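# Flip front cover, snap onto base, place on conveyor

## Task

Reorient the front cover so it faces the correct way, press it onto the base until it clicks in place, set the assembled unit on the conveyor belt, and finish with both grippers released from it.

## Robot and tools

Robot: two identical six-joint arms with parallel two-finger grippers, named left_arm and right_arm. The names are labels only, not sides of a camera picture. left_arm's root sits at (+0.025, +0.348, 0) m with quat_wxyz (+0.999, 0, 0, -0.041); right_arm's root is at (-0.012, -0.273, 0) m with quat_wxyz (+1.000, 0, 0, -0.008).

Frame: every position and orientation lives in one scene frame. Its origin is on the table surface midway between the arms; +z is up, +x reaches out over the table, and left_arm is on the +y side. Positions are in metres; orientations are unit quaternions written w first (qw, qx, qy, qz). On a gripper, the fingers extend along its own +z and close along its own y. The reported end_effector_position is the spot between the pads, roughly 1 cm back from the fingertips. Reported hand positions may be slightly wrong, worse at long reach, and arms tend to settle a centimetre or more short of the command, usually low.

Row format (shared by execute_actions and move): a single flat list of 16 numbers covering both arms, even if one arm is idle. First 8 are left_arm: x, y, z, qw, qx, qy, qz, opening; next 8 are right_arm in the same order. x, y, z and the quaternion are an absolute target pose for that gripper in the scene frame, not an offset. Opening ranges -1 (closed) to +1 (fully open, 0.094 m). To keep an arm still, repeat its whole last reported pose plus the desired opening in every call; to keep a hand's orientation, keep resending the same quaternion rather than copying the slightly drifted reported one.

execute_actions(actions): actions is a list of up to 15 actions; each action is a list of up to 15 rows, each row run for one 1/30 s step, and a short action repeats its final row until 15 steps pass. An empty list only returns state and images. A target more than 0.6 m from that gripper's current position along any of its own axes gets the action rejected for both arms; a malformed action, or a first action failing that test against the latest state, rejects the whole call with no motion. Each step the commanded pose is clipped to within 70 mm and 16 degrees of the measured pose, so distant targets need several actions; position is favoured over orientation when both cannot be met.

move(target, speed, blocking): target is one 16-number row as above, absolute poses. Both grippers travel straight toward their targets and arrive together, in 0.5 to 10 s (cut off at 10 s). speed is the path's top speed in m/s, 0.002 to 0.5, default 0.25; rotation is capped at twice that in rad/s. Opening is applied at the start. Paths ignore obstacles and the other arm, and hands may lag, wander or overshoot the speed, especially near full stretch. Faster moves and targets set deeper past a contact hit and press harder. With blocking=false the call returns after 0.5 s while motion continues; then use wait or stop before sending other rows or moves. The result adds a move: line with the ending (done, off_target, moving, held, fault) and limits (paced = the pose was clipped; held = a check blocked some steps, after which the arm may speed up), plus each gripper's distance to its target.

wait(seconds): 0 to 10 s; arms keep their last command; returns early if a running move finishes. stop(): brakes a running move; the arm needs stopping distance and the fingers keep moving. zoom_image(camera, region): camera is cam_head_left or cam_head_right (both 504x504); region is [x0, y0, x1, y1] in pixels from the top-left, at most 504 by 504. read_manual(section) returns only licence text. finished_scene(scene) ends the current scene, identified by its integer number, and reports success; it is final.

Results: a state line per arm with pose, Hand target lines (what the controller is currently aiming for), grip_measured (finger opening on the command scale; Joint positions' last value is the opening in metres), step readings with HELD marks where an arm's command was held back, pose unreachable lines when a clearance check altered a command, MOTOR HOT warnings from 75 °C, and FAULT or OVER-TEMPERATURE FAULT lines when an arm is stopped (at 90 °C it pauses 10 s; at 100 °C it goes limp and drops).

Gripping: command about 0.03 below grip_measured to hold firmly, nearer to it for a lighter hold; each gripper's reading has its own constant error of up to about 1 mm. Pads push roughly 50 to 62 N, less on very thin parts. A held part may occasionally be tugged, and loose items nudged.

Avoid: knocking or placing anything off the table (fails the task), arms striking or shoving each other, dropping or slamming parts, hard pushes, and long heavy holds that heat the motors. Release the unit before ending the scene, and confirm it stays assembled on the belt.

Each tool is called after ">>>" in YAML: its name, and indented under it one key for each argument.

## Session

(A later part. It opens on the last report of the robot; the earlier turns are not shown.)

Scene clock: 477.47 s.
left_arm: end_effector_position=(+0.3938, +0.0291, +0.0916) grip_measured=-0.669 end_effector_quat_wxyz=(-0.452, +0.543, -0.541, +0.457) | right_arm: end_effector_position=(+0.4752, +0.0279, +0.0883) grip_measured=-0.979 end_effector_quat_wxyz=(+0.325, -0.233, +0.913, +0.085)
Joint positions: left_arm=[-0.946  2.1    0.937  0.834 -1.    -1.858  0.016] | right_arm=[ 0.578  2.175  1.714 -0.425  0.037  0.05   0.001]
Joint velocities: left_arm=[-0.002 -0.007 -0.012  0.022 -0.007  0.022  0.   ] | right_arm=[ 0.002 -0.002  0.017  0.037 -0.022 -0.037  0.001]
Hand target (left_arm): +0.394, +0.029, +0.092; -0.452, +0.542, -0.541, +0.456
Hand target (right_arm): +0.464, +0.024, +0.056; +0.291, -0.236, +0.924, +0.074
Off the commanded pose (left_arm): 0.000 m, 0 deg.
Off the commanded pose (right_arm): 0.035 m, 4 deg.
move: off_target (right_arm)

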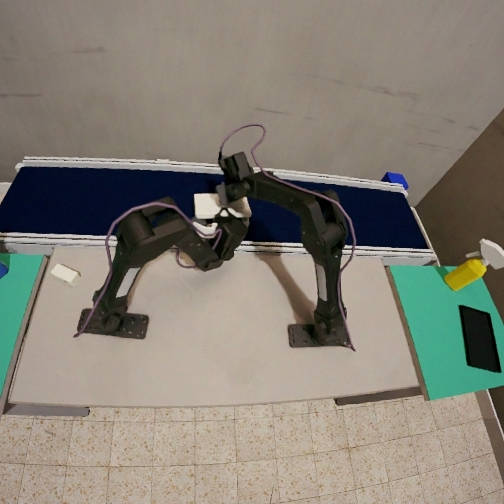

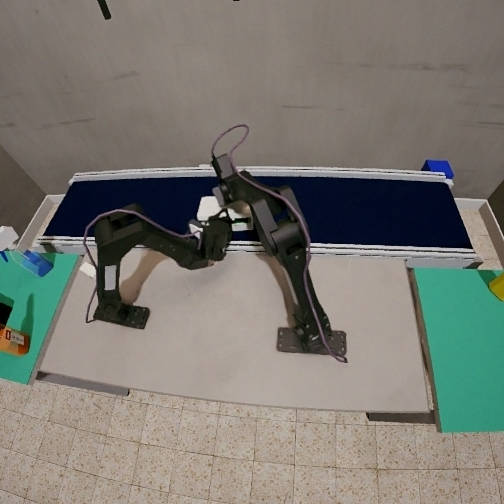

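>>> execute_actions:
  actions:
    - [[0.3938,0.0291,0.0916,0.452,-0.542,0.541,-0.456,-0.5, 0.465,0.025,0.055,0.291,-0.236,0.924,0.074,-1]]
    - [[0.382,0.0291,0.092,0.452,-0.542,0.541,-0.456,-0.5, 0.465,0.025,0.055,0.291,-0.236,0.924,0.074,-1]]
    - [[0.37,0.0291,0.092,0.452,-0.542,0.541,-0.456,-0.5, 0.465,0.025,0.055,0.291,-0.236,0.924,0.074,-1]]
    - [[0.358,0.0291,0.092,0.452,-0.542,0.541,-0.456,-0.5, 0.465,0.025,0.055,0.291,-0.236,0.924,0.074,-1]]
    - [[0.345,0.0291,0.092,0.452,-0.542,0.541,-0.456,-0.5, 0.465,0.025,0.055,0.291,-0.236,0.924,0.074,-1]]
    - [[0.31,0.04,0.1,0.452,-0.542,0.541,-0.456,-0.5, 0.465,0.025,0.055,0.291,-0.236,0.924,0.074,-1]]

>>> move:
  target: [0.3,0.22,0.16,0.3,-0.1,0.93,-0.15,-1, 0.42,-0.12,0.14,0.291,-0.236,0.924,0.074,-1]
  speed: 0.2

>>> zoom_image:
  camera: "cam_head_left"
  region: [185,180,265,240]

>>> zoom_image:
  camera: "cam_head_right"
  region: [185,180,265,240]

Scene clock: 491.27 s.
left_arm: end_effector_position=(+0.3114, +0.0296, +0.1020) grip_measured=-0.502 end_effector_quat_wxyz=(-0.441, +0.541, -0.539, +0.472) | right_arm: end_effector_position=(+0.4759, +0.0280, +0.0830) grip_measured=-0.979 end_effector_quat_wxyz=(+0.323, -0.232, +0.914, +0.084)
Joint positions: left_arm=[-1.152  1.95   0.777  0.737 -1.169 -2.012  0.023] | right_arm=[ 0.578  2.186  1.713 -0.419  0.038  0.051  0.001]
Joint velocities: left_arm=[ 0.002 -0.007  0.007 -0.081 -0.007 -0.11   0.001] | right_arm=[ 0.012  0.002 -0.007  0.022  0.007 -0.051  0.   ]
Hand target (left_arm): +0.310, +0.039, +0.101; -0.453, +0.541, -0.541, +0.457
Hand target (right_arm): +0.464, +0.025, +0.056; +0.291, -0.236, +0.924, +0.074
Off the commanded pose (left_arm): 0.011 m, 2 deg.
Off the commanded pose (right_arm): 0.030 m, 4 deg.
Step readings (end_effector_position; steps 1 to 15: 1st action; 16 to 30: 2nd action; 31 to 45: 3rd action; 46 to 60: 4th action; 61 to 75: 5th action; 76 to 90: 6th action):
0: left_arm (+0.3938, +0.0291, +0.0916) | right_arm (+0.4753, +0.0279, +0.0883)
1: left_arm (+0.3939, +0.0291, +0.0917) | right_arm (+0.4753, +0.0279, +0.0883)
2: left_arm (+0.3938, +0.0290, +0.0917) | right_arm (+0.4753, +0.0278, +0.0877)
4: left_arm (+0.3938, +0.0290, +0.0917) | right_arm (+0.4758, +0.0281, +0.0873)
8: left_arm (+0.3938, +0.0290, +0.0917) | right_arm (+0.4758, +0.0280, +0.0873)
15: left_arm (+0.3938, +0.0290, +0.0917) | right_arm (+0.4758, +0.0280, +0.0873)
16: left_arm (+0.3933, +0.0286, +0.0918) | right_arm (+0.4758, +0.0280, +0.0873)
17: left_arm (+0.3923, +0.0279, +0.0919) | right_arm (+0.4758, +0.0280, +0.0873)
19: left_arm (+0.3894, +0.0249, +0.0920) | right_arm (+0.4758, +0.0280, +0.0873)
23: left_arm (+0.3865, +0.0219, +0.0920) | right_arm (+0.4758, +0.0280, +0.0873)
30: left_arm (+0.3865, +0.0219, +0.0920) | right_arm (+0.4758, +0.0280, +0.0873)
31: left_arm (+0.3854, +0.0223, +0.0919) | right_arm (+0.4758, +0.0280, +0.0873)
32: left_arm (+0.3830, +0.0232, +0.0911) | right_arm (+0.4758, +0.0280, +0.0873)
34: left_arm (+0.3775, +0.0233, +0.0894) | right_arm (+0.4758, +0.0280, +0.0873)
38: left_arm (+0.3732, +0.0220, +0.0879) | right_arm (+0.4759, +0.0281, +0.0864)
45: left_arm (+0.3732, +0.0221, +0.0880) | right_arm (+0.4759, +0.0281, +0.0864)
46: left_arm (+0.3722, +0.0224, +0.0883) | right_arm (+0.4759, +0.0281, +0.0864)
47: left_arm (+0.3700, +0.0229, +0.0886) | right_arm (+0.4759, +0.0281, +0.0864)
49: left_arm (+0.3651, +0.0223, +0.0894) | right_arm (+0.4759, +0.0281, +0.0864)
53: left_arm (+0.3616, +0.0207, +0.0905) | right_arm (+0.4759, +0.0281, +0.0864)
60: left_arm (+0.3615, +0.0209, +0.0904) | right_arm (+0.4759, +0.0281, +0.0864)
61: left_arm (+0.3605, +0.0212, +0.0905) | right_arm (+0.4759, +0.0281, +0.0864)
62: left_arm (+0.3581, +0.0220, +0.0904) | right_arm (+0.4759, +0.0281, +0.0864)
64: left_arm (+0.3525, +0.0212, +0.0913) | right_arm (+0.4759, +0.0281, +0.0864)
68: left_arm (+0.3485, +0.0194, +0.0933) | right_arm (+0.4758, +0.0279, +0.0829)
75: left_arm (+0.3486, +0.0207, +0.0935) | right_arm (+0.4759, +0.0280, +0.0830)
76: left_arm (+0.3453, +0.0221, +0.0943) | right_arm (+0.4759, +0.0280, +0.0830)
77: left_arm (+0.3385, +0.0261, +0.0951) | right_arm (+0.4759, +0.0280, +0.0830)
79: left_arm (+0.3230, +0.0284, +0.0985) | right_arm (+0.4759, +0.0280, +0.0830)
83: left_arm (+0.3117, +0.0260, +0.1041) | right_arm (+0.4759, +0.0280, +0.0830)
90: end_effector_position above

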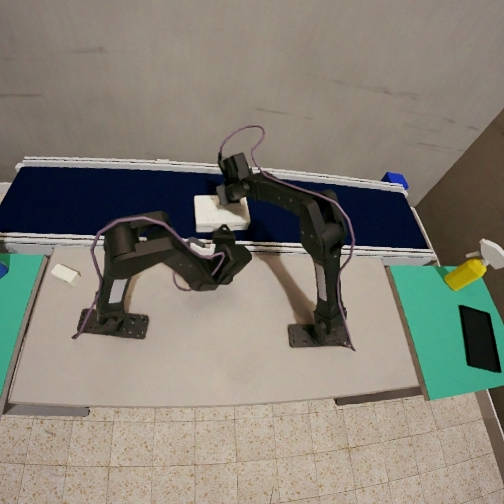

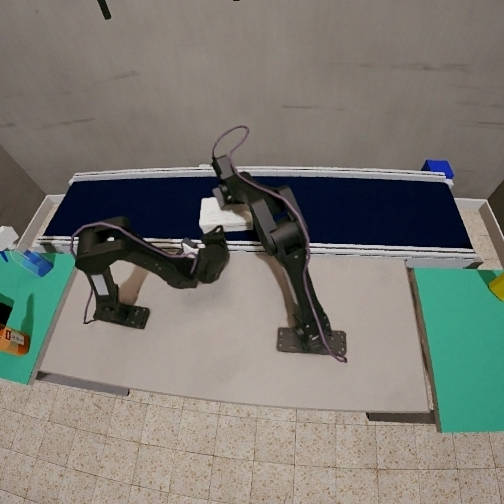

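Scene clock: 495.40 s.
left_arm: end_effector_position=(+0.2992, +0.2189, +0.1546) grip_measured=-0.982 end_effector_quat_wxyz=(+0.299, -0.105, +0.936, -0.154) | right_arm: end_effector_position=(+0.4277, -0.1147, +0.1381) grip_measured=-0.979 end_effector_quat_wxyz=(+0.296, -0.234, +0.923, +0.074)
Joint positions: left_arm=[-0.408  1.072  0.818 -0.634 -0.079 -0.684  0.001] | right_arm=[ 0.317  1.784  1.401 -0.577 -0.11  -0.159  0.001]
Joint velocities: left_arm=[ 0.002 -0.022 -0.027  0.022  0.022 -0.007 -0.001] | right_arm=[-0.002 -0.002  0.002  0.007  0.022  0.022 -0.   ]
Hand target (left_arm): +0.300, +0.220, +0.161; +0.300, -0.100, +0.936, -0.155
Hand target (right_arm): +0.419, -0.119, +0.140; +0.292, -0.235, +0.924, +0.075
Off the commanded pose (left_arm): 0.006 m, 1 deg.
Off the commanded pose (right_arm): 0.010 m, 1 deg.
move: done

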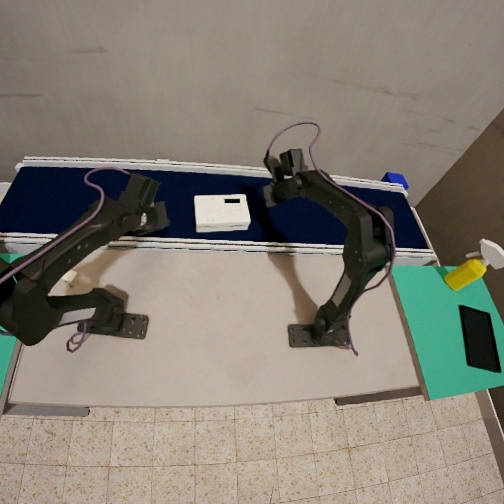

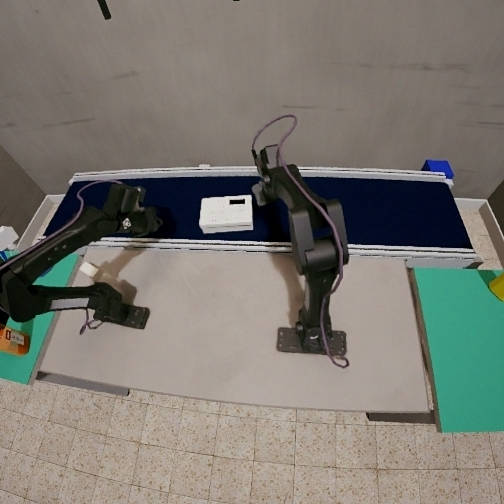

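Region (185, 180, 265, 240) of cam_head_left's 504x504 image, scaled by 6.300, with more detail than that image has; it fills the top 378 rows of this view, and the rest is white.

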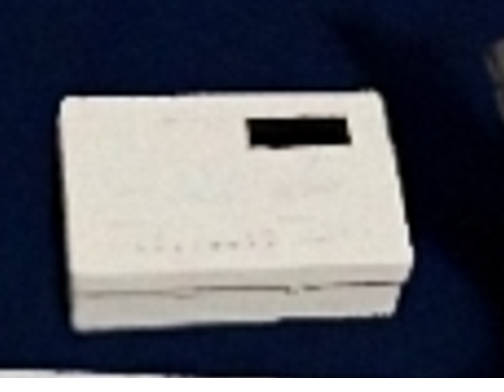

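Region (185, 180, 265, 240) of cam_head_right's 504x504 image, scaled by 6.300, with more detail than that image has; it fills the top 378 rows of this view, and the rest is white.

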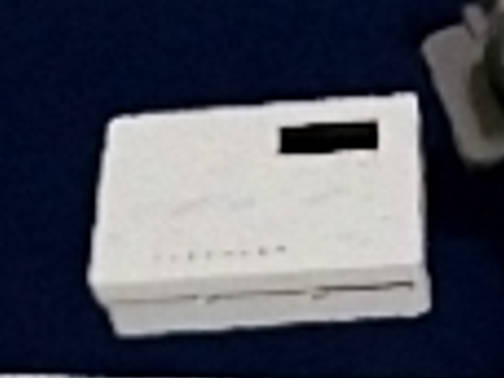

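>>> move:
  target: [0.31,0.03,0.078,0.4545,-0.542,0.542,-0.4545,0, 0.35,-0.2,0.15,0.291,-0.236,0.924,0.074,-1]
  speed: 0.2

>>> move:
  target: [0.362,0.026,0.076,0.4545,-0.542,0.542,-0.4545,0, 0.35,-0.2,0.15,0.291,-0.236,0.924,0.074,-1]
  speed: 0.03

>>> zoom_image:
  camera: "cam_head_left"
  region: [185,180,265,240]

>>> zoom_image:
  camera: "cam_head_right"
  region: [185,180,265,240]

Scene clock: 515.33 s.
left_arm: end_effector_position=(+0.3101, +0.0337, +0.0771) grip_measured=-0.002 end_effector_quat_wxyz=(-0.453, +0.539, -0.546, +0.454) | right_arm: end_effector_position=(+0.3590, -0.1969, +0.1496) grip_measured=-0.979 end_effector_quat_wxyz=(+0.294, -0.235, +0.924, +0.072)
Joint positions: left_arm=[-1.155  2.024  0.773  0.756 -1.188 -2.03   0.047] | right_arm=[ 0.112  1.467  1.119 -0.643 -0.222 -0.335  0.001]
Joint velocities: left_arm=[ 0.007 -0.012 -0.017  0.022  0.022  0.007 -0.001] | right_arm=[-0.012  0.002 -0.007  0.037 -0.022 -0.037 -0.001]
Hand target (left_arm): +0.310, +0.031, +0.076; -0.459, +0.540, -0.541, +0.452
Hand target (right_arm): +0.350, -0.199, +0.150; +0.292, -0.236, +0.924, +0.075
Off the commanded pose (left_arm): 0.004 m, 1 deg.
Off the commanded pose (right_arm): 0.010 m, 1 deg.
move: done

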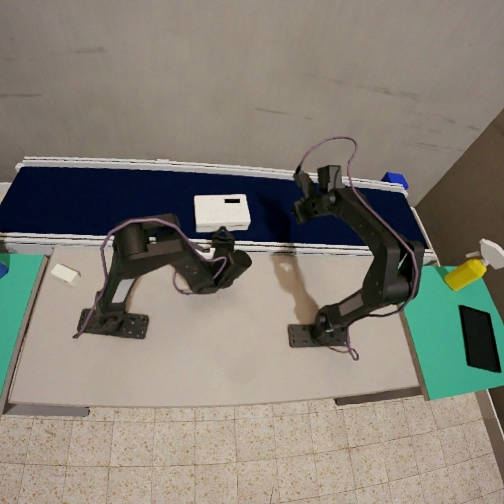

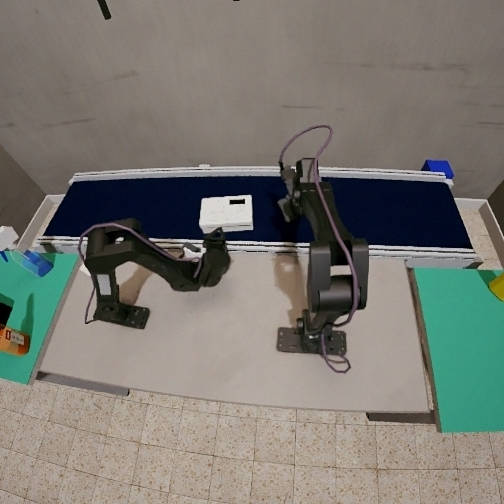

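Scene clock: 517.33 s.
left_arm: end_effector_position=(+0.3576, +0.0300, +0.0793) grip_measured=-0.002 end_effector_quat_wxyz=(-0.450, +0.547, -0.535, +0.460) | right_arm: end_effector_position=(+0.3589, -0.1969, +0.1495) grip_measured=-0.979 end_effector_quat_wxyz=(+0.294, -0.236, +0.923, +0.071)
Joint positions: left_arm=[-1.033  2.093  0.858  0.857 -1.086 -1.931  0.047] | right_arm=[ 0.112  1.467  1.119 -0.643 -0.222 -0.339  0.001]
Joint velocities: left_arm=[-0.027  0.022 -0.007  0.066  0.022 -0.007 -0.001] | right_arm=[-0.012  0.007  0.022 -0.007 -0.037  0.051  0.   ]
Hand target (left_arm): +0.362, +0.027, +0.076; -0.454, +0.543, -0.542, +0.454
Hand target (right_arm): +0.350, -0.200, +0.150; +0.291, -0.236, +0.924, +0.074
Off the commanded pose (left_arm): 0.007 m, 1 deg.
Off the commanded pose (right_arm): 0.009 m, 1 deg.
move: done

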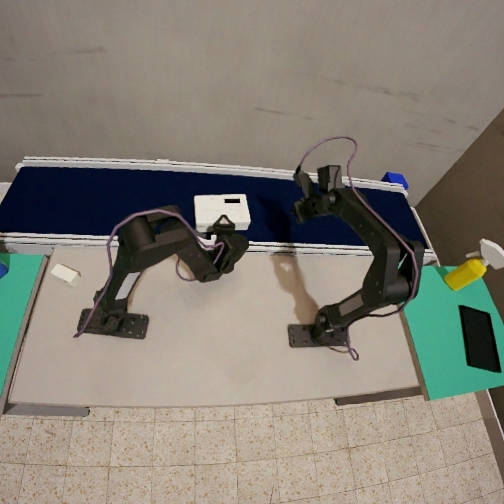

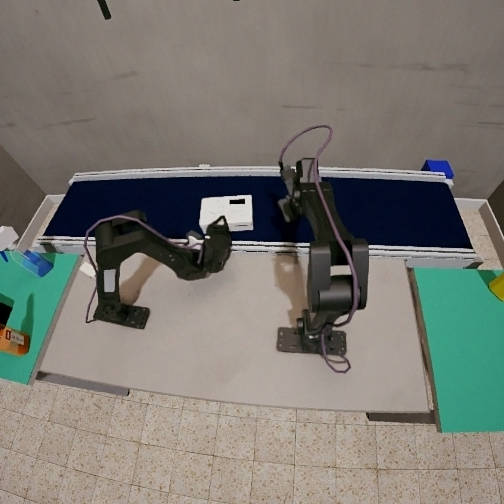

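Region (185, 180, 265, 240) of cam_head_left's 504x504 image, scaled by 6.300, with more detail than that image has; it fills the top 378 rows of this view, and the rest is white.

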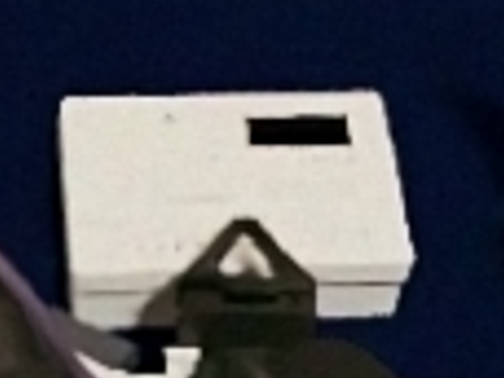

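Region (185, 180, 265, 240) of cam_head_right's 504x504 image, scaled by 6.300, with more detail than that image has; it fills the top 378 rows of this view, and the rest is white.

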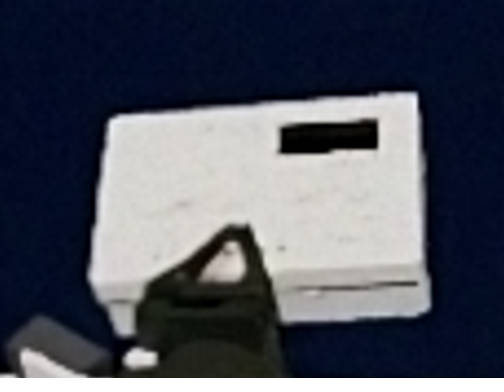

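>>> move:
  target: [0.345,0.03,0.06,0.4545,-0.542,0.542,-0.4545,0, 0.3589,-0.1969,0.1495,0.294,-0.236,0.923,0.071,-1]
  speed: 0.03

>>> move:
  target: [0.37,0.026,0.063,0.4545,-0.542,0.542,-0.4545,0, 0.3589,-0.1969,0.1495,0.294,-0.236,0.923,0.071,-1]
  speed: 0.02

>>> move:
  target: [0.37,0.026,0.066,0.4545,-0.542,0.542,-0.4545,-0.72, 0.3589,-0.1969,0.1495,0.294,-0.236,0.923,0.071,-1]
  speed: 0.02

>>> zoom_image:
  camera: "cam_head_left"
  region: [185,180,265,240]

>>> zoom_image:
  camera: "cam_head_right"
  region: [185,180,265,240]

Scene clock: 525.63 s.
left_arm: end_effector_position=(+0.3503, +0.0222, +0.0745) grip_measured=-0.002 end_effector_quat_wxyz=(-0.444, +0.545, -0.532, +0.472) | right_arm: end_effector_position=(+0.3589, -0.1969, +0.1495) grip_measured=-0.979 end_effector_quat_wxyz=(+0.294, -0.236, +0.923, +0.071)
Joint positions: left_arm=[-1.058  2.123  0.858  0.907 -1.097 -1.934  0.047] | right_arm=[ 0.112  1.467  1.119 -0.643 -0.222 -0.339  0.001]
Joint velocities: left_arm=[ 0.002  0.022 -0.007  0.066 -0.11  -0.007 -0.001] | right_arm=[-0.007  0.007  0.002  0.007  0.007  0.022 -0.   ]
Hand target (left_arm): +0.345, +0.030, +0.061; -0.455, +0.542, -0.542, +0.455
Hand target (right_arm): +0.359, -0.197, +0.150; +0.294, -0.236, +0.923, +0.071
Off the commanded pose (left_arm): 0.017 m, 3 deg.
Off the commanded pose (right_arm): 0.000 m, 0 deg.
move: off_target (left_arm)

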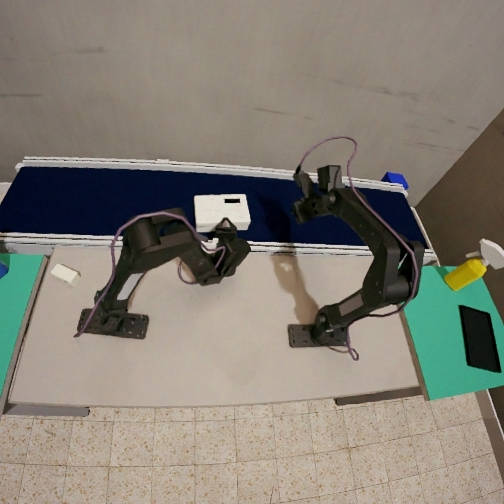

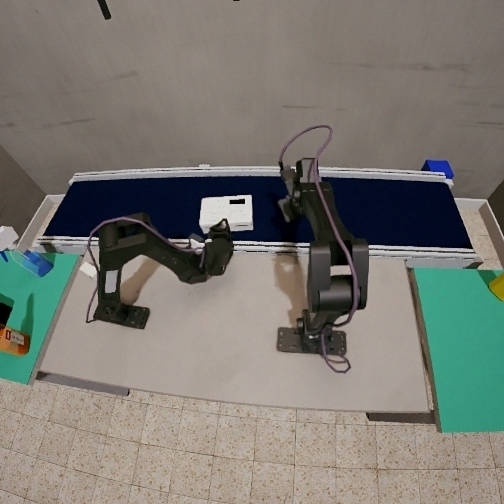

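Scene clock: 527.00 s.
left_arm: end_effector_position=(+0.3648, +0.0281, +0.0715) grip_measured=-0.002 end_effector_quat_wxyz=(-0.450, +0.547, -0.530, +0.466) | right_arm: end_effector_position=(+0.3589, -0.1969, +0.1495) grip_measured=-0.979 end_effector_quat_wxyz=(+0.294, -0.236, +0.923, +0.071)
Joint positions: left_arm=[-1.018  2.143  0.873  0.924 -1.074 -1.911  0.047] | right_arm=[ 0.112  1.467  1.119 -0.643 -0.222 -0.339  0.001]
Joint velocities: left_arm=[-0.002  0.002  0.022 -0.066  0.007 -0.081  0.   ] | right_arm=[-0.007 -0.002  0.007 -0.051 -0.081 -0.007 -0.001]
Hand target (left_arm): +0.370, +0.027, +0.063; -0.454, +0.542, -0.542, +0.454
Hand target (right_arm): +0.359, -0.197, +0.149; +0.294, -0.236, +0.923, +0.071
Off the commanded pose (left_arm): 0.010 m, 2 deg.
Off the commanded pose (right_arm): 0.000 m, 0 deg.
move: done

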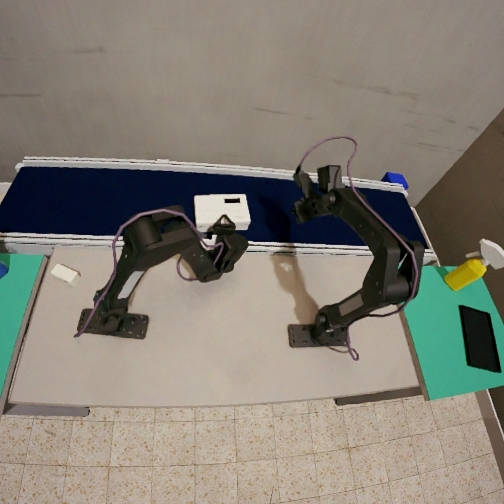

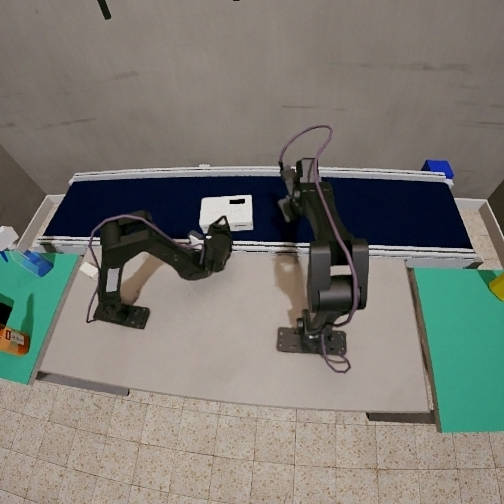

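Scene clock: 528.10 s.
left_arm: end_effector_position=(+0.3651, +0.0279, +0.0718) grip_measured=-0.640 end_effector_quat_wxyz=(-0.450, +0.547, -0.531, +0.466) | right_arm: end_effector_position=(+0.3589, -0.1969, +0.1495) grip_measured=-0.979 end_effector_quat_wxyz=(+0.294, -0.236, +0.923, +0.071)
Joint positions: left_arm=[-1.017  2.143  0.873  0.927 -1.072 -1.907  0.017] | right_arm=[ 0.112  1.467  1.119 -0.643 -0.222 -0.339  0.001]
Joint velocities: left_arm=[ 0.002 -0.007 -0.002 -0.051  0.007  0.066  0.001] | right_arm=[ 0.012 -0.012 -0.027 -0.007  0.051 -0.007 -0.   ]
Hand target (left_arm): +0.370, +0.026, +0.066; -0.454, +0.542, -0.542, +0.455
Hand target (right_arm): +0.359, -0.197, +0.149; +0.294, -0.236, +0.923, +0.071
Off the commanded pose (left_arm): 0.008 m, 2 deg.
Off the commanded pose (right_arm): 0.000 m, 0 deg.
move: done

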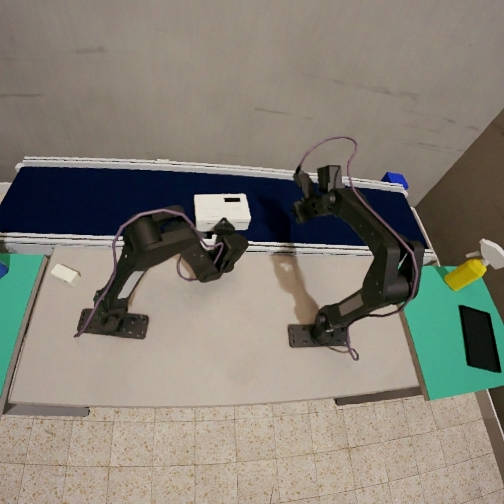

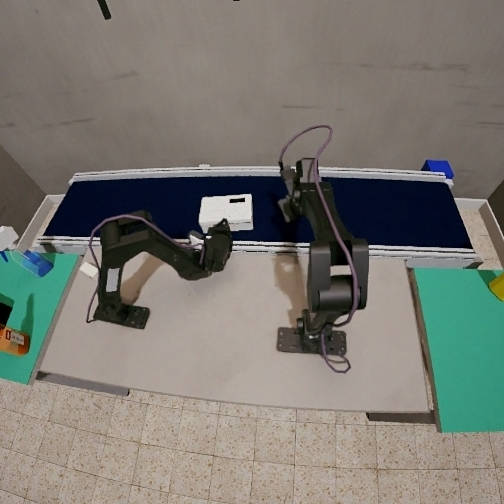

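Region (185, 180, 265, 240) of cam_head_left's 504x504 image, scaled by 6.300, with more detail than that image has; it fills the top 378 rows of this view, and the rest is white.

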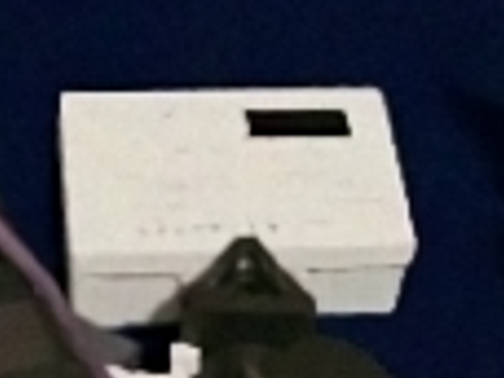

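Region (185, 180, 265, 240) of cam_head_right's 504x504 image, scaled by 6.300, with more detail than that image has; it fills the top 378 rows of this view, and the rest is white.

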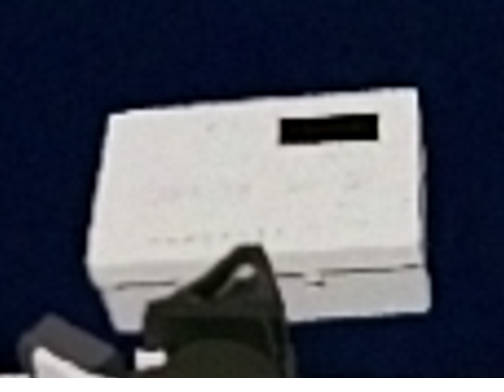

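>>> move:
  target: [0.366,0.028,0.088,0.4545,-0.542,0.542,-0.4545,-0.72, 0.3589,-0.1969,0.1495,0.294,-0.236,0.923,0.071,-1]
  speed: 0.02

>>> move:
  target: [0.380,0.028,0.084,0.462,-0.551,0.533,-0.447,-0.72, 0.3589,-0.1969,0.1495,0.294,-0.236,0.923,0.071,-1]
  speed: 0.02

>>> zoom_image:
  camera: "cam_head_left"
  region: [185,180,265,240]

>>> zoom_image:
  camera: "cam_head_right"
  region: [185,180,265,240]

Scene clock: 537.67 s.
left_arm: end_effector_position=(+0.3640, +0.0289, +0.0779) grip_measured=-0.640 end_effector_quat_wxyz=(-0.452, +0.542, -0.543, +0.455) | right_arm: end_effector_position=(+0.3589, -0.1969, +0.1495) grip_measured=-0.979 end_effector_quat_wxyz=(+0.294, -0.236, +0.923, +0.071)
Joint positions: left_arm=[-1.017  2.101  0.873  0.851 -1.065 -1.907  0.017] | right_arm=[ 0.112  1.467  1.119 -0.643 -0.222 -0.339  0.001]
Joint velocities: left_arm=[-0.017 -0.017  0.002 -0.037  0.007  0.007 -0.001] | right_arm=[-0.002 -0.002  0.012 -0.037  0.022 -0.095 -0.001]
Hand target (left_arm): +0.366, +0.028, +0.088; -0.454, +0.541, -0.542, +0.455
Hand target (right_arm): +0.359, -0.197, +0.149; +0.294, -0.236, +0.923, +0.071
Off the commanded pose (left_arm): 0.010 m, 0 deg.
Off the commanded pose (right_arm): 0.000 m, 0 deg.
move: done

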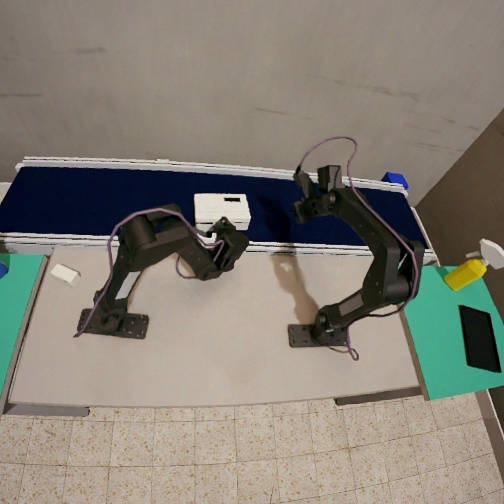

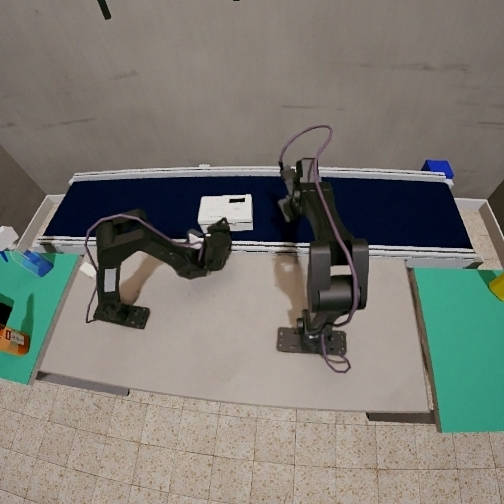

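Scene clock: 538.87 s.
left_arm: end_effector_position=(+0.3746, +0.0282, +0.0847) grip_measured=-0.640 end_effector_quat_wxyz=(-0.454, +0.549, -0.535, +0.454) | right_arm: end_effector_position=(+0.3589, -0.1969, +0.1495) grip_measured=-0.979 end_effector_quat_wxyz=(+0.294, -0.236, +0.923, +0.071)
Joint positions: left_arm=[-0.996  2.101  0.911  0.822 -1.063 -1.907  0.017] | right_arm=[ 0.112  1.467  1.119 -0.643 -0.222 -0.339  0.001]
Joint velocities: left_arm=[ 0.002  0.002 -0.002 -0.037 -0.007 -0.037  0.001] | right_arm=[ 0.002  0.002 -0.017 -0.037 -0.007 -0.037 -0.001]
Hand target (left_arm): +0.380, +0.028, +0.084; -0.461, +0.551, -0.533, +0.447
Hand target (right_arm): +0.359, -0.197, +0.149; +0.294, -0.236, +0.923, +0.071
Off the commanded pose (left_arm): 0.005 m, 1 deg.
Off the commanded pose (right_arm): 0.000 m, 0 deg.
move: done

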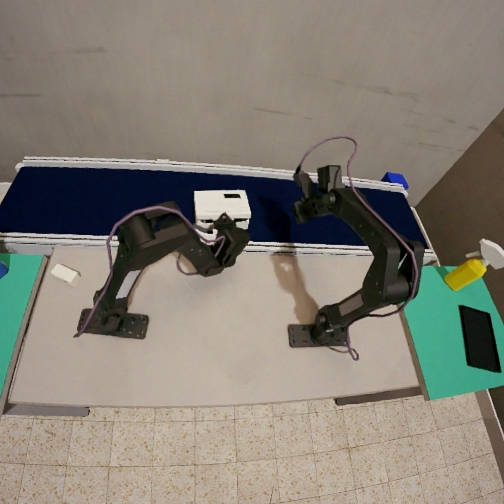

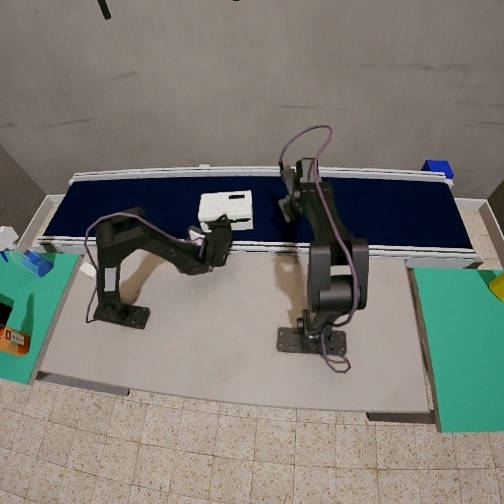

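Region (185, 180, 265, 240) of cam_head_left's 504x504 image, scaled by 6.300, with more detail than that image has; it fills the top 378 rows of this view, and the rest is white.

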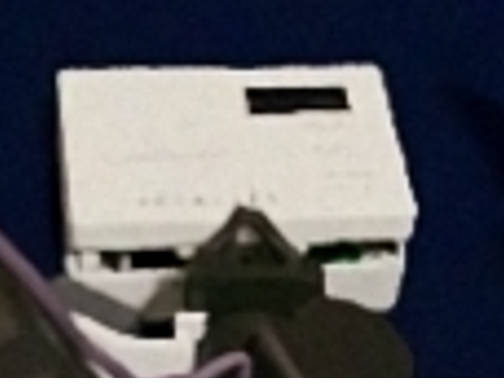

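Region (185, 180, 265, 240) of cam_head_right's 504x504 image, scaled by 6.300, with more detail than that image has; it fills the top 378 rows of this view, and the rest is white.

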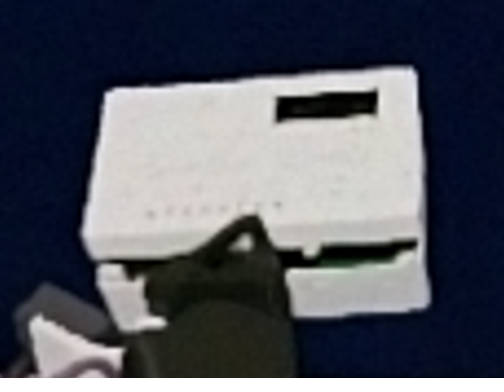

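>>> move:
  target: [0.374,0.037,0.066,0.458,-0.547,0.537,-0.451,-0.72, 0.3589,-0.1969,0.1495,0.294,-0.236,0.923,0.071,-1]
  speed: 0.015

>>> zoom_image:
  camera: "cam_head_left"
  region: [185,180,265,240]

>>> zoom_image:
  camera: "cam_head_right"
  region: [185,180,265,240]

Scene clock: 545.57 s.
left_arm: end_effector_position=(+0.3734, +0.0298, +0.0759) grip_measured=-0.640 end_effector_quat_wxyz=(-0.449, +0.550, -0.530, +0.464) | right_arm: end_effector_position=(+0.3589, -0.1969, +0.1495) grip_measured=-0.979 end_effector_quat_wxyz=(+0.294, -0.236, +0.923, +0.071)
Joint positions: left_arm=[-0.995  2.132  0.888  0.9   -1.055 -1.907  0.017] | right_arm=[ 0.112  1.467  1.119 -0.643 -0.222 -0.339  0.001]
Joint velocities: left_arm=[-0.007 -0.007 -0.007  0.007 -0.11  -0.022  0.   ] | right_arm=[ 0.007  0.007 -0.012 -0.007 -0.022 -0.022 -0.001]
Hand target (left_arm): +0.374, +0.037, +0.066; -0.458, +0.547, -0.537, +0.450
Hand target (right_arm): +0.359, -0.197, +0.149; +0.294, -0.236, +0.923, +0.071
Off the commanded pose (left_arm): 0.012 m, 2 deg.
Off the commanded pose (right_arm): 0.000 m, 0 deg.
move: off_target (left_arm)

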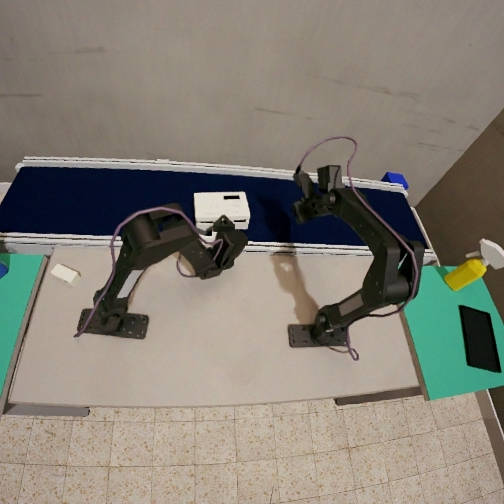

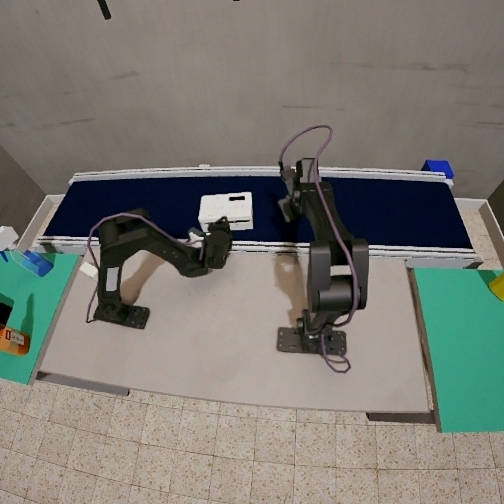

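Region (185, 180, 265, 240) of cam_head_left's 504x504 image, scaled by 6.300, with more detail than that image has; it fills the top 378 rows of this view, and the rest is white.

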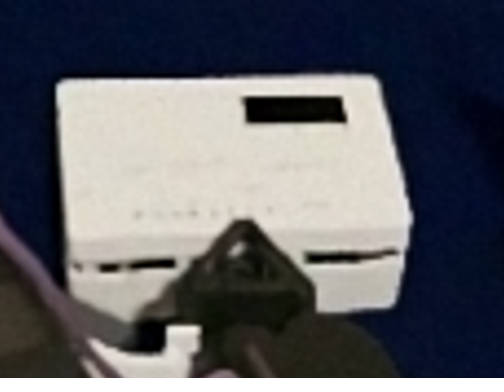

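Region (185, 180, 265, 240) of cam_head_right's 504x504 image, scaled by 6.300, with more detail than that image has; it fills the top 378 rows of this view, and the rest is white.

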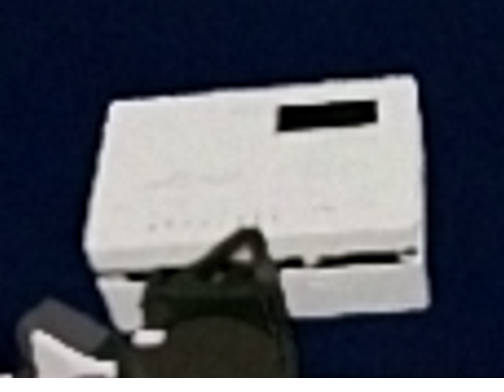

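Well aligned. Pinning the rear with the right hand and withdrawing the left.

>>> move:
  target: [0.3734,0.0298,0.0759,0.449,-0.55,0.53,-0.464,-0.72, 0.465,0.03,0.115,0.291,-0.236,0.924,0.074,-1]
  speed: 0.15

>>> move:
  target: [0.3734,0.0298,0.0759,0.449,-0.55,0.53,-0.464,-0.72, 0.465,0.03,0.058,0.291,-0.236,0.924,0.074,-1]
  speed: 0.025

>>> execute_actions:
  actions:
    - [[0.3734,0.0298,0.078,0.449,-0.55,0.53,-0.464,-0.55, 0.465,0.03,0.058,0.291,-0.236,0.924,0.074,-1]]
    - [[0.362,0.037,0.078,0.449,-0.55,0.53,-0.464,-0.55, 0.465,0.03,0.058,0.291,-0.236,0.924,0.074,-1]]
    - [[0.35,0.037,0.078,0.449,-0.55,0.53,-0.464,-0.55, 0.465,0.03,0.058,0.291,-0.236,0.924,0.074,-1]]
    - [[0.32,0.04,0.09,0.449,-0.55,0.53,-0.464,-0.55, 0.465,0.03,0.058,0.291,-0.236,0.924,0.074,-1]]

>>> move:
  target: [0.3,0.22,0.16,0.3,-0.1,0.93,-0.15,-1, 0.44,-0.1,0.16,0.291,-0.236,0.924,0.074,-1]
  speed: 0.2

>>> zoom_image:
  camera: "cam_head_left"
  region: [185,180,265,240]

>>> zoom_image:
  camera: "cam_head_right"
  region: [185,180,265,240]

Scene clock: 562.00 s.
left_arm: end_effector_position=(+0.3734, +0.0295, +0.0761) grip_measured=-0.640 end_effector_quat_wxyz=(-0.448, +0.550, -0.530, +0.465) | right_arm: end_effector_position=(+0.4643, +0.0274, +0.1117) grip_measured=-0.979 end_effector_quat_wxyz=(+0.291, -0.241, +0.923, +0.075)
Joint positions: left_arm=[-0.995  2.132  0.888  0.902 -1.054 -1.907  0.017] | right_arm=[ 0.588  2.175  1.853 -0.64   0.037  0.051  0.001]
Joint velocities: left_arm=[-0.007  0.012  0.012 -0.007 -0.007 -0.051  0.001] | right_arm=[ 0.002 -0.002  0.002 -0.037  0.007  0.022  0.001]
Hand target (left_arm): +0.373, +0.030, +0.076; -0.449, +0.550, -0.530, +0.464
Hand target (right_arm): +0.467, +0.028, +0.114; +0.291, -0.237, +0.924, +0.072
Off the commanded pose (left_arm): 0.000 m, 0 deg.
Off the commanded pose (right_arm): 0.004 m, 1 deg.
move: done

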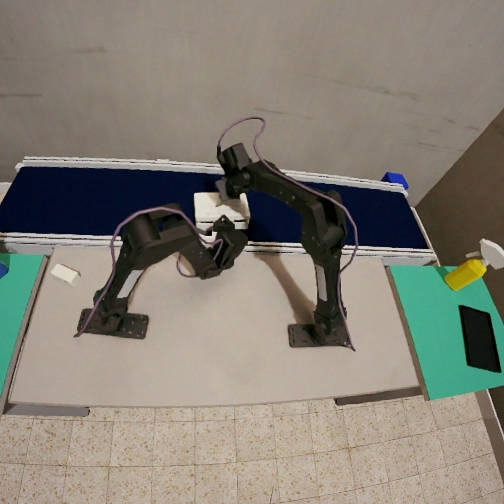

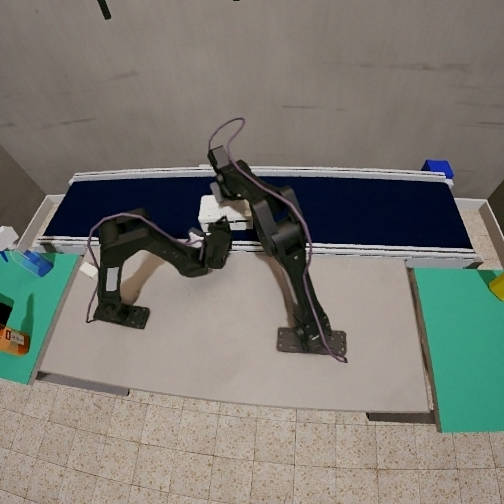

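Scene clock: 564.37 s.
left_arm: end_effector_position=(+0.3733, +0.0292, +0.0757) grip_measured=-0.640 end_effector_quat_wxyz=(-0.448, +0.549, -0.531, +0.464) | right_arm: end_effector_position=(+0.4717, +0.0317, +0.0862) grip_measured=-0.979 end_effector_quat_wxyz=(+0.316, -0.235, +0.915, +0.083)
Joint positions: left_arm=[-0.995  2.132  0.888  0.9   -1.051 -1.907  0.017] | right_arm=[ 0.588  2.185  1.734 -0.455  0.04   0.057  0.001]
Joint velocities: left_arm=[-0.002  0.002 -0.002 -0.007 -0.007  0.037 -0.002] | right_arm=[-0.012  0.007  0.012 -0.037  0.037 -0.022 -0.   ]
Hand target (left_arm): +0.373, +0.030, +0.076; -0.449, +0.550, -0.530, +0.464
Hand target (right_arm): +0.464, +0.029, +0.059; +0.291, -0.236, +0.924, +0.074
Off the commanded pose (left_arm): 0.001 m, 0 deg.
Off the commanded pose (right_arm): 0.029 m, 3 deg.
move: off_target (right_arm)

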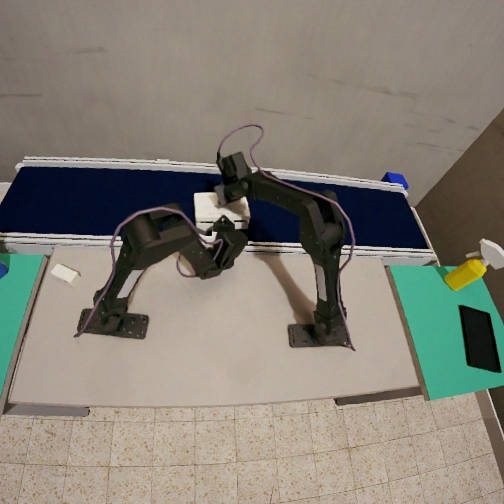

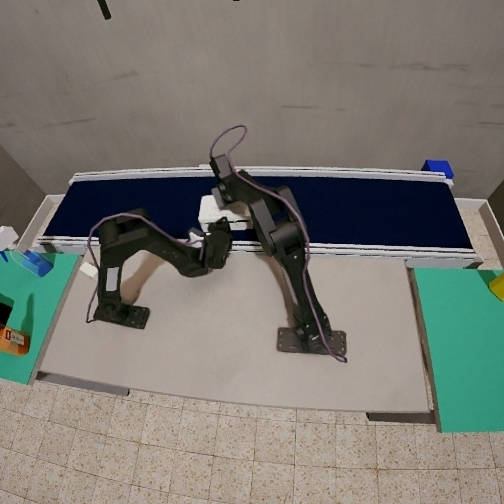

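Scene clock: 566.37 s.
left_arm: end_effector_position=(+0.3215, +0.0293, +0.0934) grip_measured=-0.552 end_effector_quat_wxyz=(-0.437, +0.549, -0.525, +0.481) | right_arm: end_effector_position=(+0.4723, +0.0320, +0.0853) grip_measured=-0.979 end_effector_quat_wxyz=(+0.317, -0.234, +0.915, +0.083)
Joint positions: left_arm=[-1.126  2.007  0.783  0.833 -1.154 -2.001  0.021] | right_arm=[ 0.588  2.188  1.734 -0.451  0.04   0.058  0.001]
Joint velocities: left_arm=[ 0.002 -0.007 -0.012 -0.095  0.037 -0.11   0.001] | right_arm=[-0.002 -0.002 -0.002  0.037  0.007  0.007 -0.001]
Hand target (left_arm): +0.320, +0.039, +0.091; -0.450, +0.549, -0.530, +0.465
Hand target (right_arm): +0.464, +0.029, +0.059; +0.291, -0.236, +0.924, +0.074
Off the commanded pose (left_arm): 0.011 m, 2 deg.
Off the commanded pose (right_arm): 0.028 m, 3 deg.
Step readings (end_effector_position; steps 1 to 15: 1st action; 16 to 30: 2nd action; 31 to 45: 3rd action; 46 to 60: 4th action):
0: left_arm (+0.3733, +0.0292, +0.0757) | right_arm (+0.4717, +0.0317, +0.0862)
1: left_arm (+0.3733, +0.0291, +0.0756) | right_arm (+0.4719, +0.0317, +0.0863)
2: left_arm (+0.3733, +0.0291, +0.0756) | right_arm (+0.4719, +0.0317, +0.0863)
4: left_arm (+0.3733, +0.0291, +0.0756) | right_arm (+0.4719, +0.0317, +0.0863)
8: left_arm (+0.3733, +0.0291, +0.0756) | right_arm (+0.4719, +0.0317, +0.0863)
15: left_arm (+0.3733, +0.0291, +0.0756) | right_arm (+0.4719, +0.0317, +0.0863)
16: left_arm (+0.3726, +0.0295, +0.0756) | right_arm (+0.4719, +0.0317, +0.0863)
17: left_arm (+0.3708, +0.0306, +0.0751) | right_arm (+0.4719, +0.0317, +0.0863)
19: left_arm (+0.3674, +0.0322, +0.0735) | right_arm (+0.4721, +0.0318, +0.0853)
23: left_arm (+0.3656, +0.0322, +0.0731) | right_arm (+0.4723, +0.0320, +0.0853)
30: left_arm (+0.3657, +0.0321, +0.0745) | right_arm (+0.4723, +0.0320, +0.0853)
31: left_arm (+0.3646, +0.0322, +0.0747) | right_arm (+0.4723, +0.0320, +0.0853)
32: left_arm (+0.3624, +0.0326, +0.0748) | right_arm (+0.4723, +0.0320, +0.0853)
34: left_arm (+0.3570, +0.0311, +0.0752) | right_arm (+0.4723, +0.0320, +0.0853)
38: left_arm (+0.3533, +0.0288, +0.0765) | right_arm (+0.4723, +0.0320, +0.0853)
45: left_arm (+0.3533, +0.0297, +0.0770) | right_arm (+0.4723, +0.0320, +0.0853)
46: left_arm (+0.3505, +0.0305, +0.0780) | right_arm (+0.4723, +0.0320, +0.0853)
47: left_arm (+0.3446, +0.0324, +0.0800) | right_arm (+0.4723, +0.0320, +0.0853)
49: left_arm (+0.3314, +0.0309, +0.0866) | right_arm (+0.4723, +0.0320, +0.0853)
53: left_arm (+0.3218, +0.0260, +0.0957) | right_arm (+0.4723, +0.0320, +0.0853)
60: end_effector_position above

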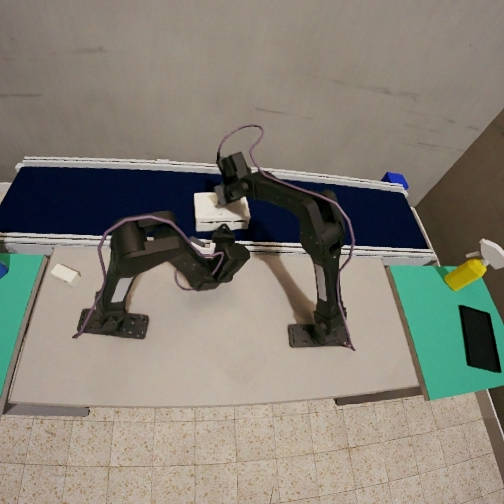

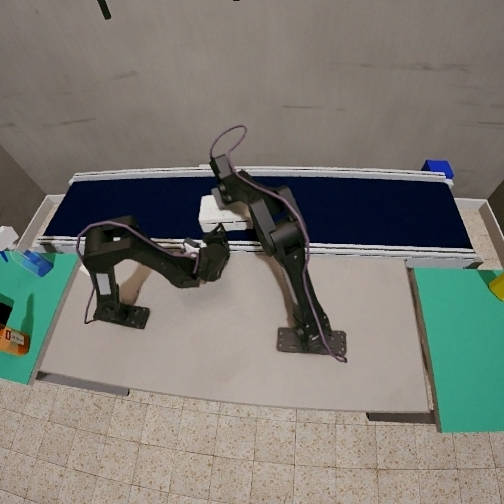

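Scene clock: 570.60 s.
left_arm: end_effector_position=(+0.2993, +0.2187, +0.1536) grip_measured=-0.982 end_effector_quat_wxyz=(+0.298, -0.104, +0.936, -0.153) | right_arm: end_effector_position=(+0.4477, -0.0943, +0.1570) grip_measured=-0.979 end_effector_quat_wxyz=(+0.296, -0.234, +0.923, +0.074)
Joint positions: left_arm=[-0.408  1.076  0.818 -0.634 -0.079 -0.684  0.001] | right_arm=[ 0.351  1.874  1.591 -0.674 -0.09  -0.132  0.001]
Joint velocities: left_arm=[ 0.012  0.012 -0.002 -0.022  0.007  0.037 -0.   ] | right_arm=[-0.022  0.002 -0.022  0.007  0.022 -0.051 -0.   ]
Hand target (left_arm): +0.300, +0.219, +0.161; +0.300, -0.099, +0.936, -0.155
Hand target (right_arm): +0.440, -0.099, +0.160; +0.291, -0.235, +0.924, +0.075
Off the commanded pose (left_arm): 0.007 m, 1 deg.
Off the commanded pose (right_arm): 0.010 m, 1 deg.
move: done

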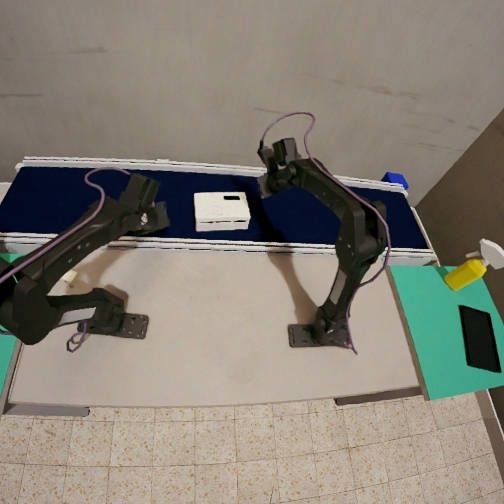

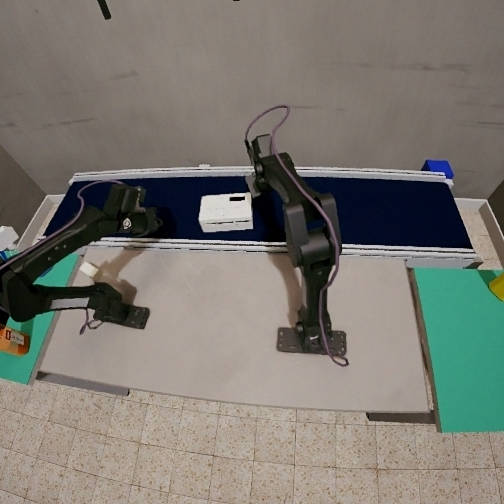

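Region (185, 180, 265, 240) of cam_head_left's 504x504 image, scaled by 6.300, with more detail than that image has; it fills the top 378 rows of this view, and the rest is white.

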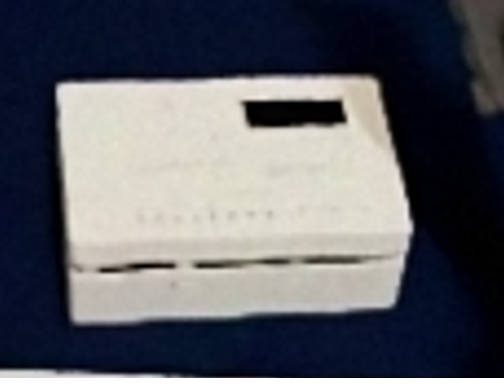

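Region (185, 180, 265, 240) of cam_head_right's 504x504 image, scaled by 6.300, with more detail than that image has; it fills the top 378 rows of this view, and the rest is white.

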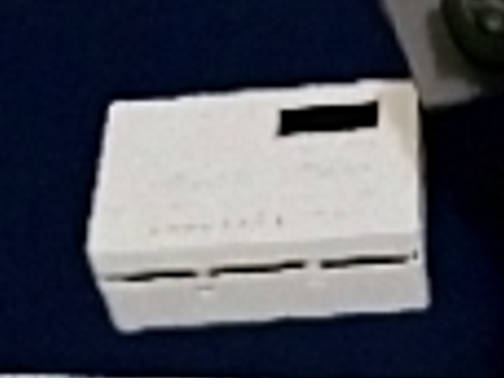

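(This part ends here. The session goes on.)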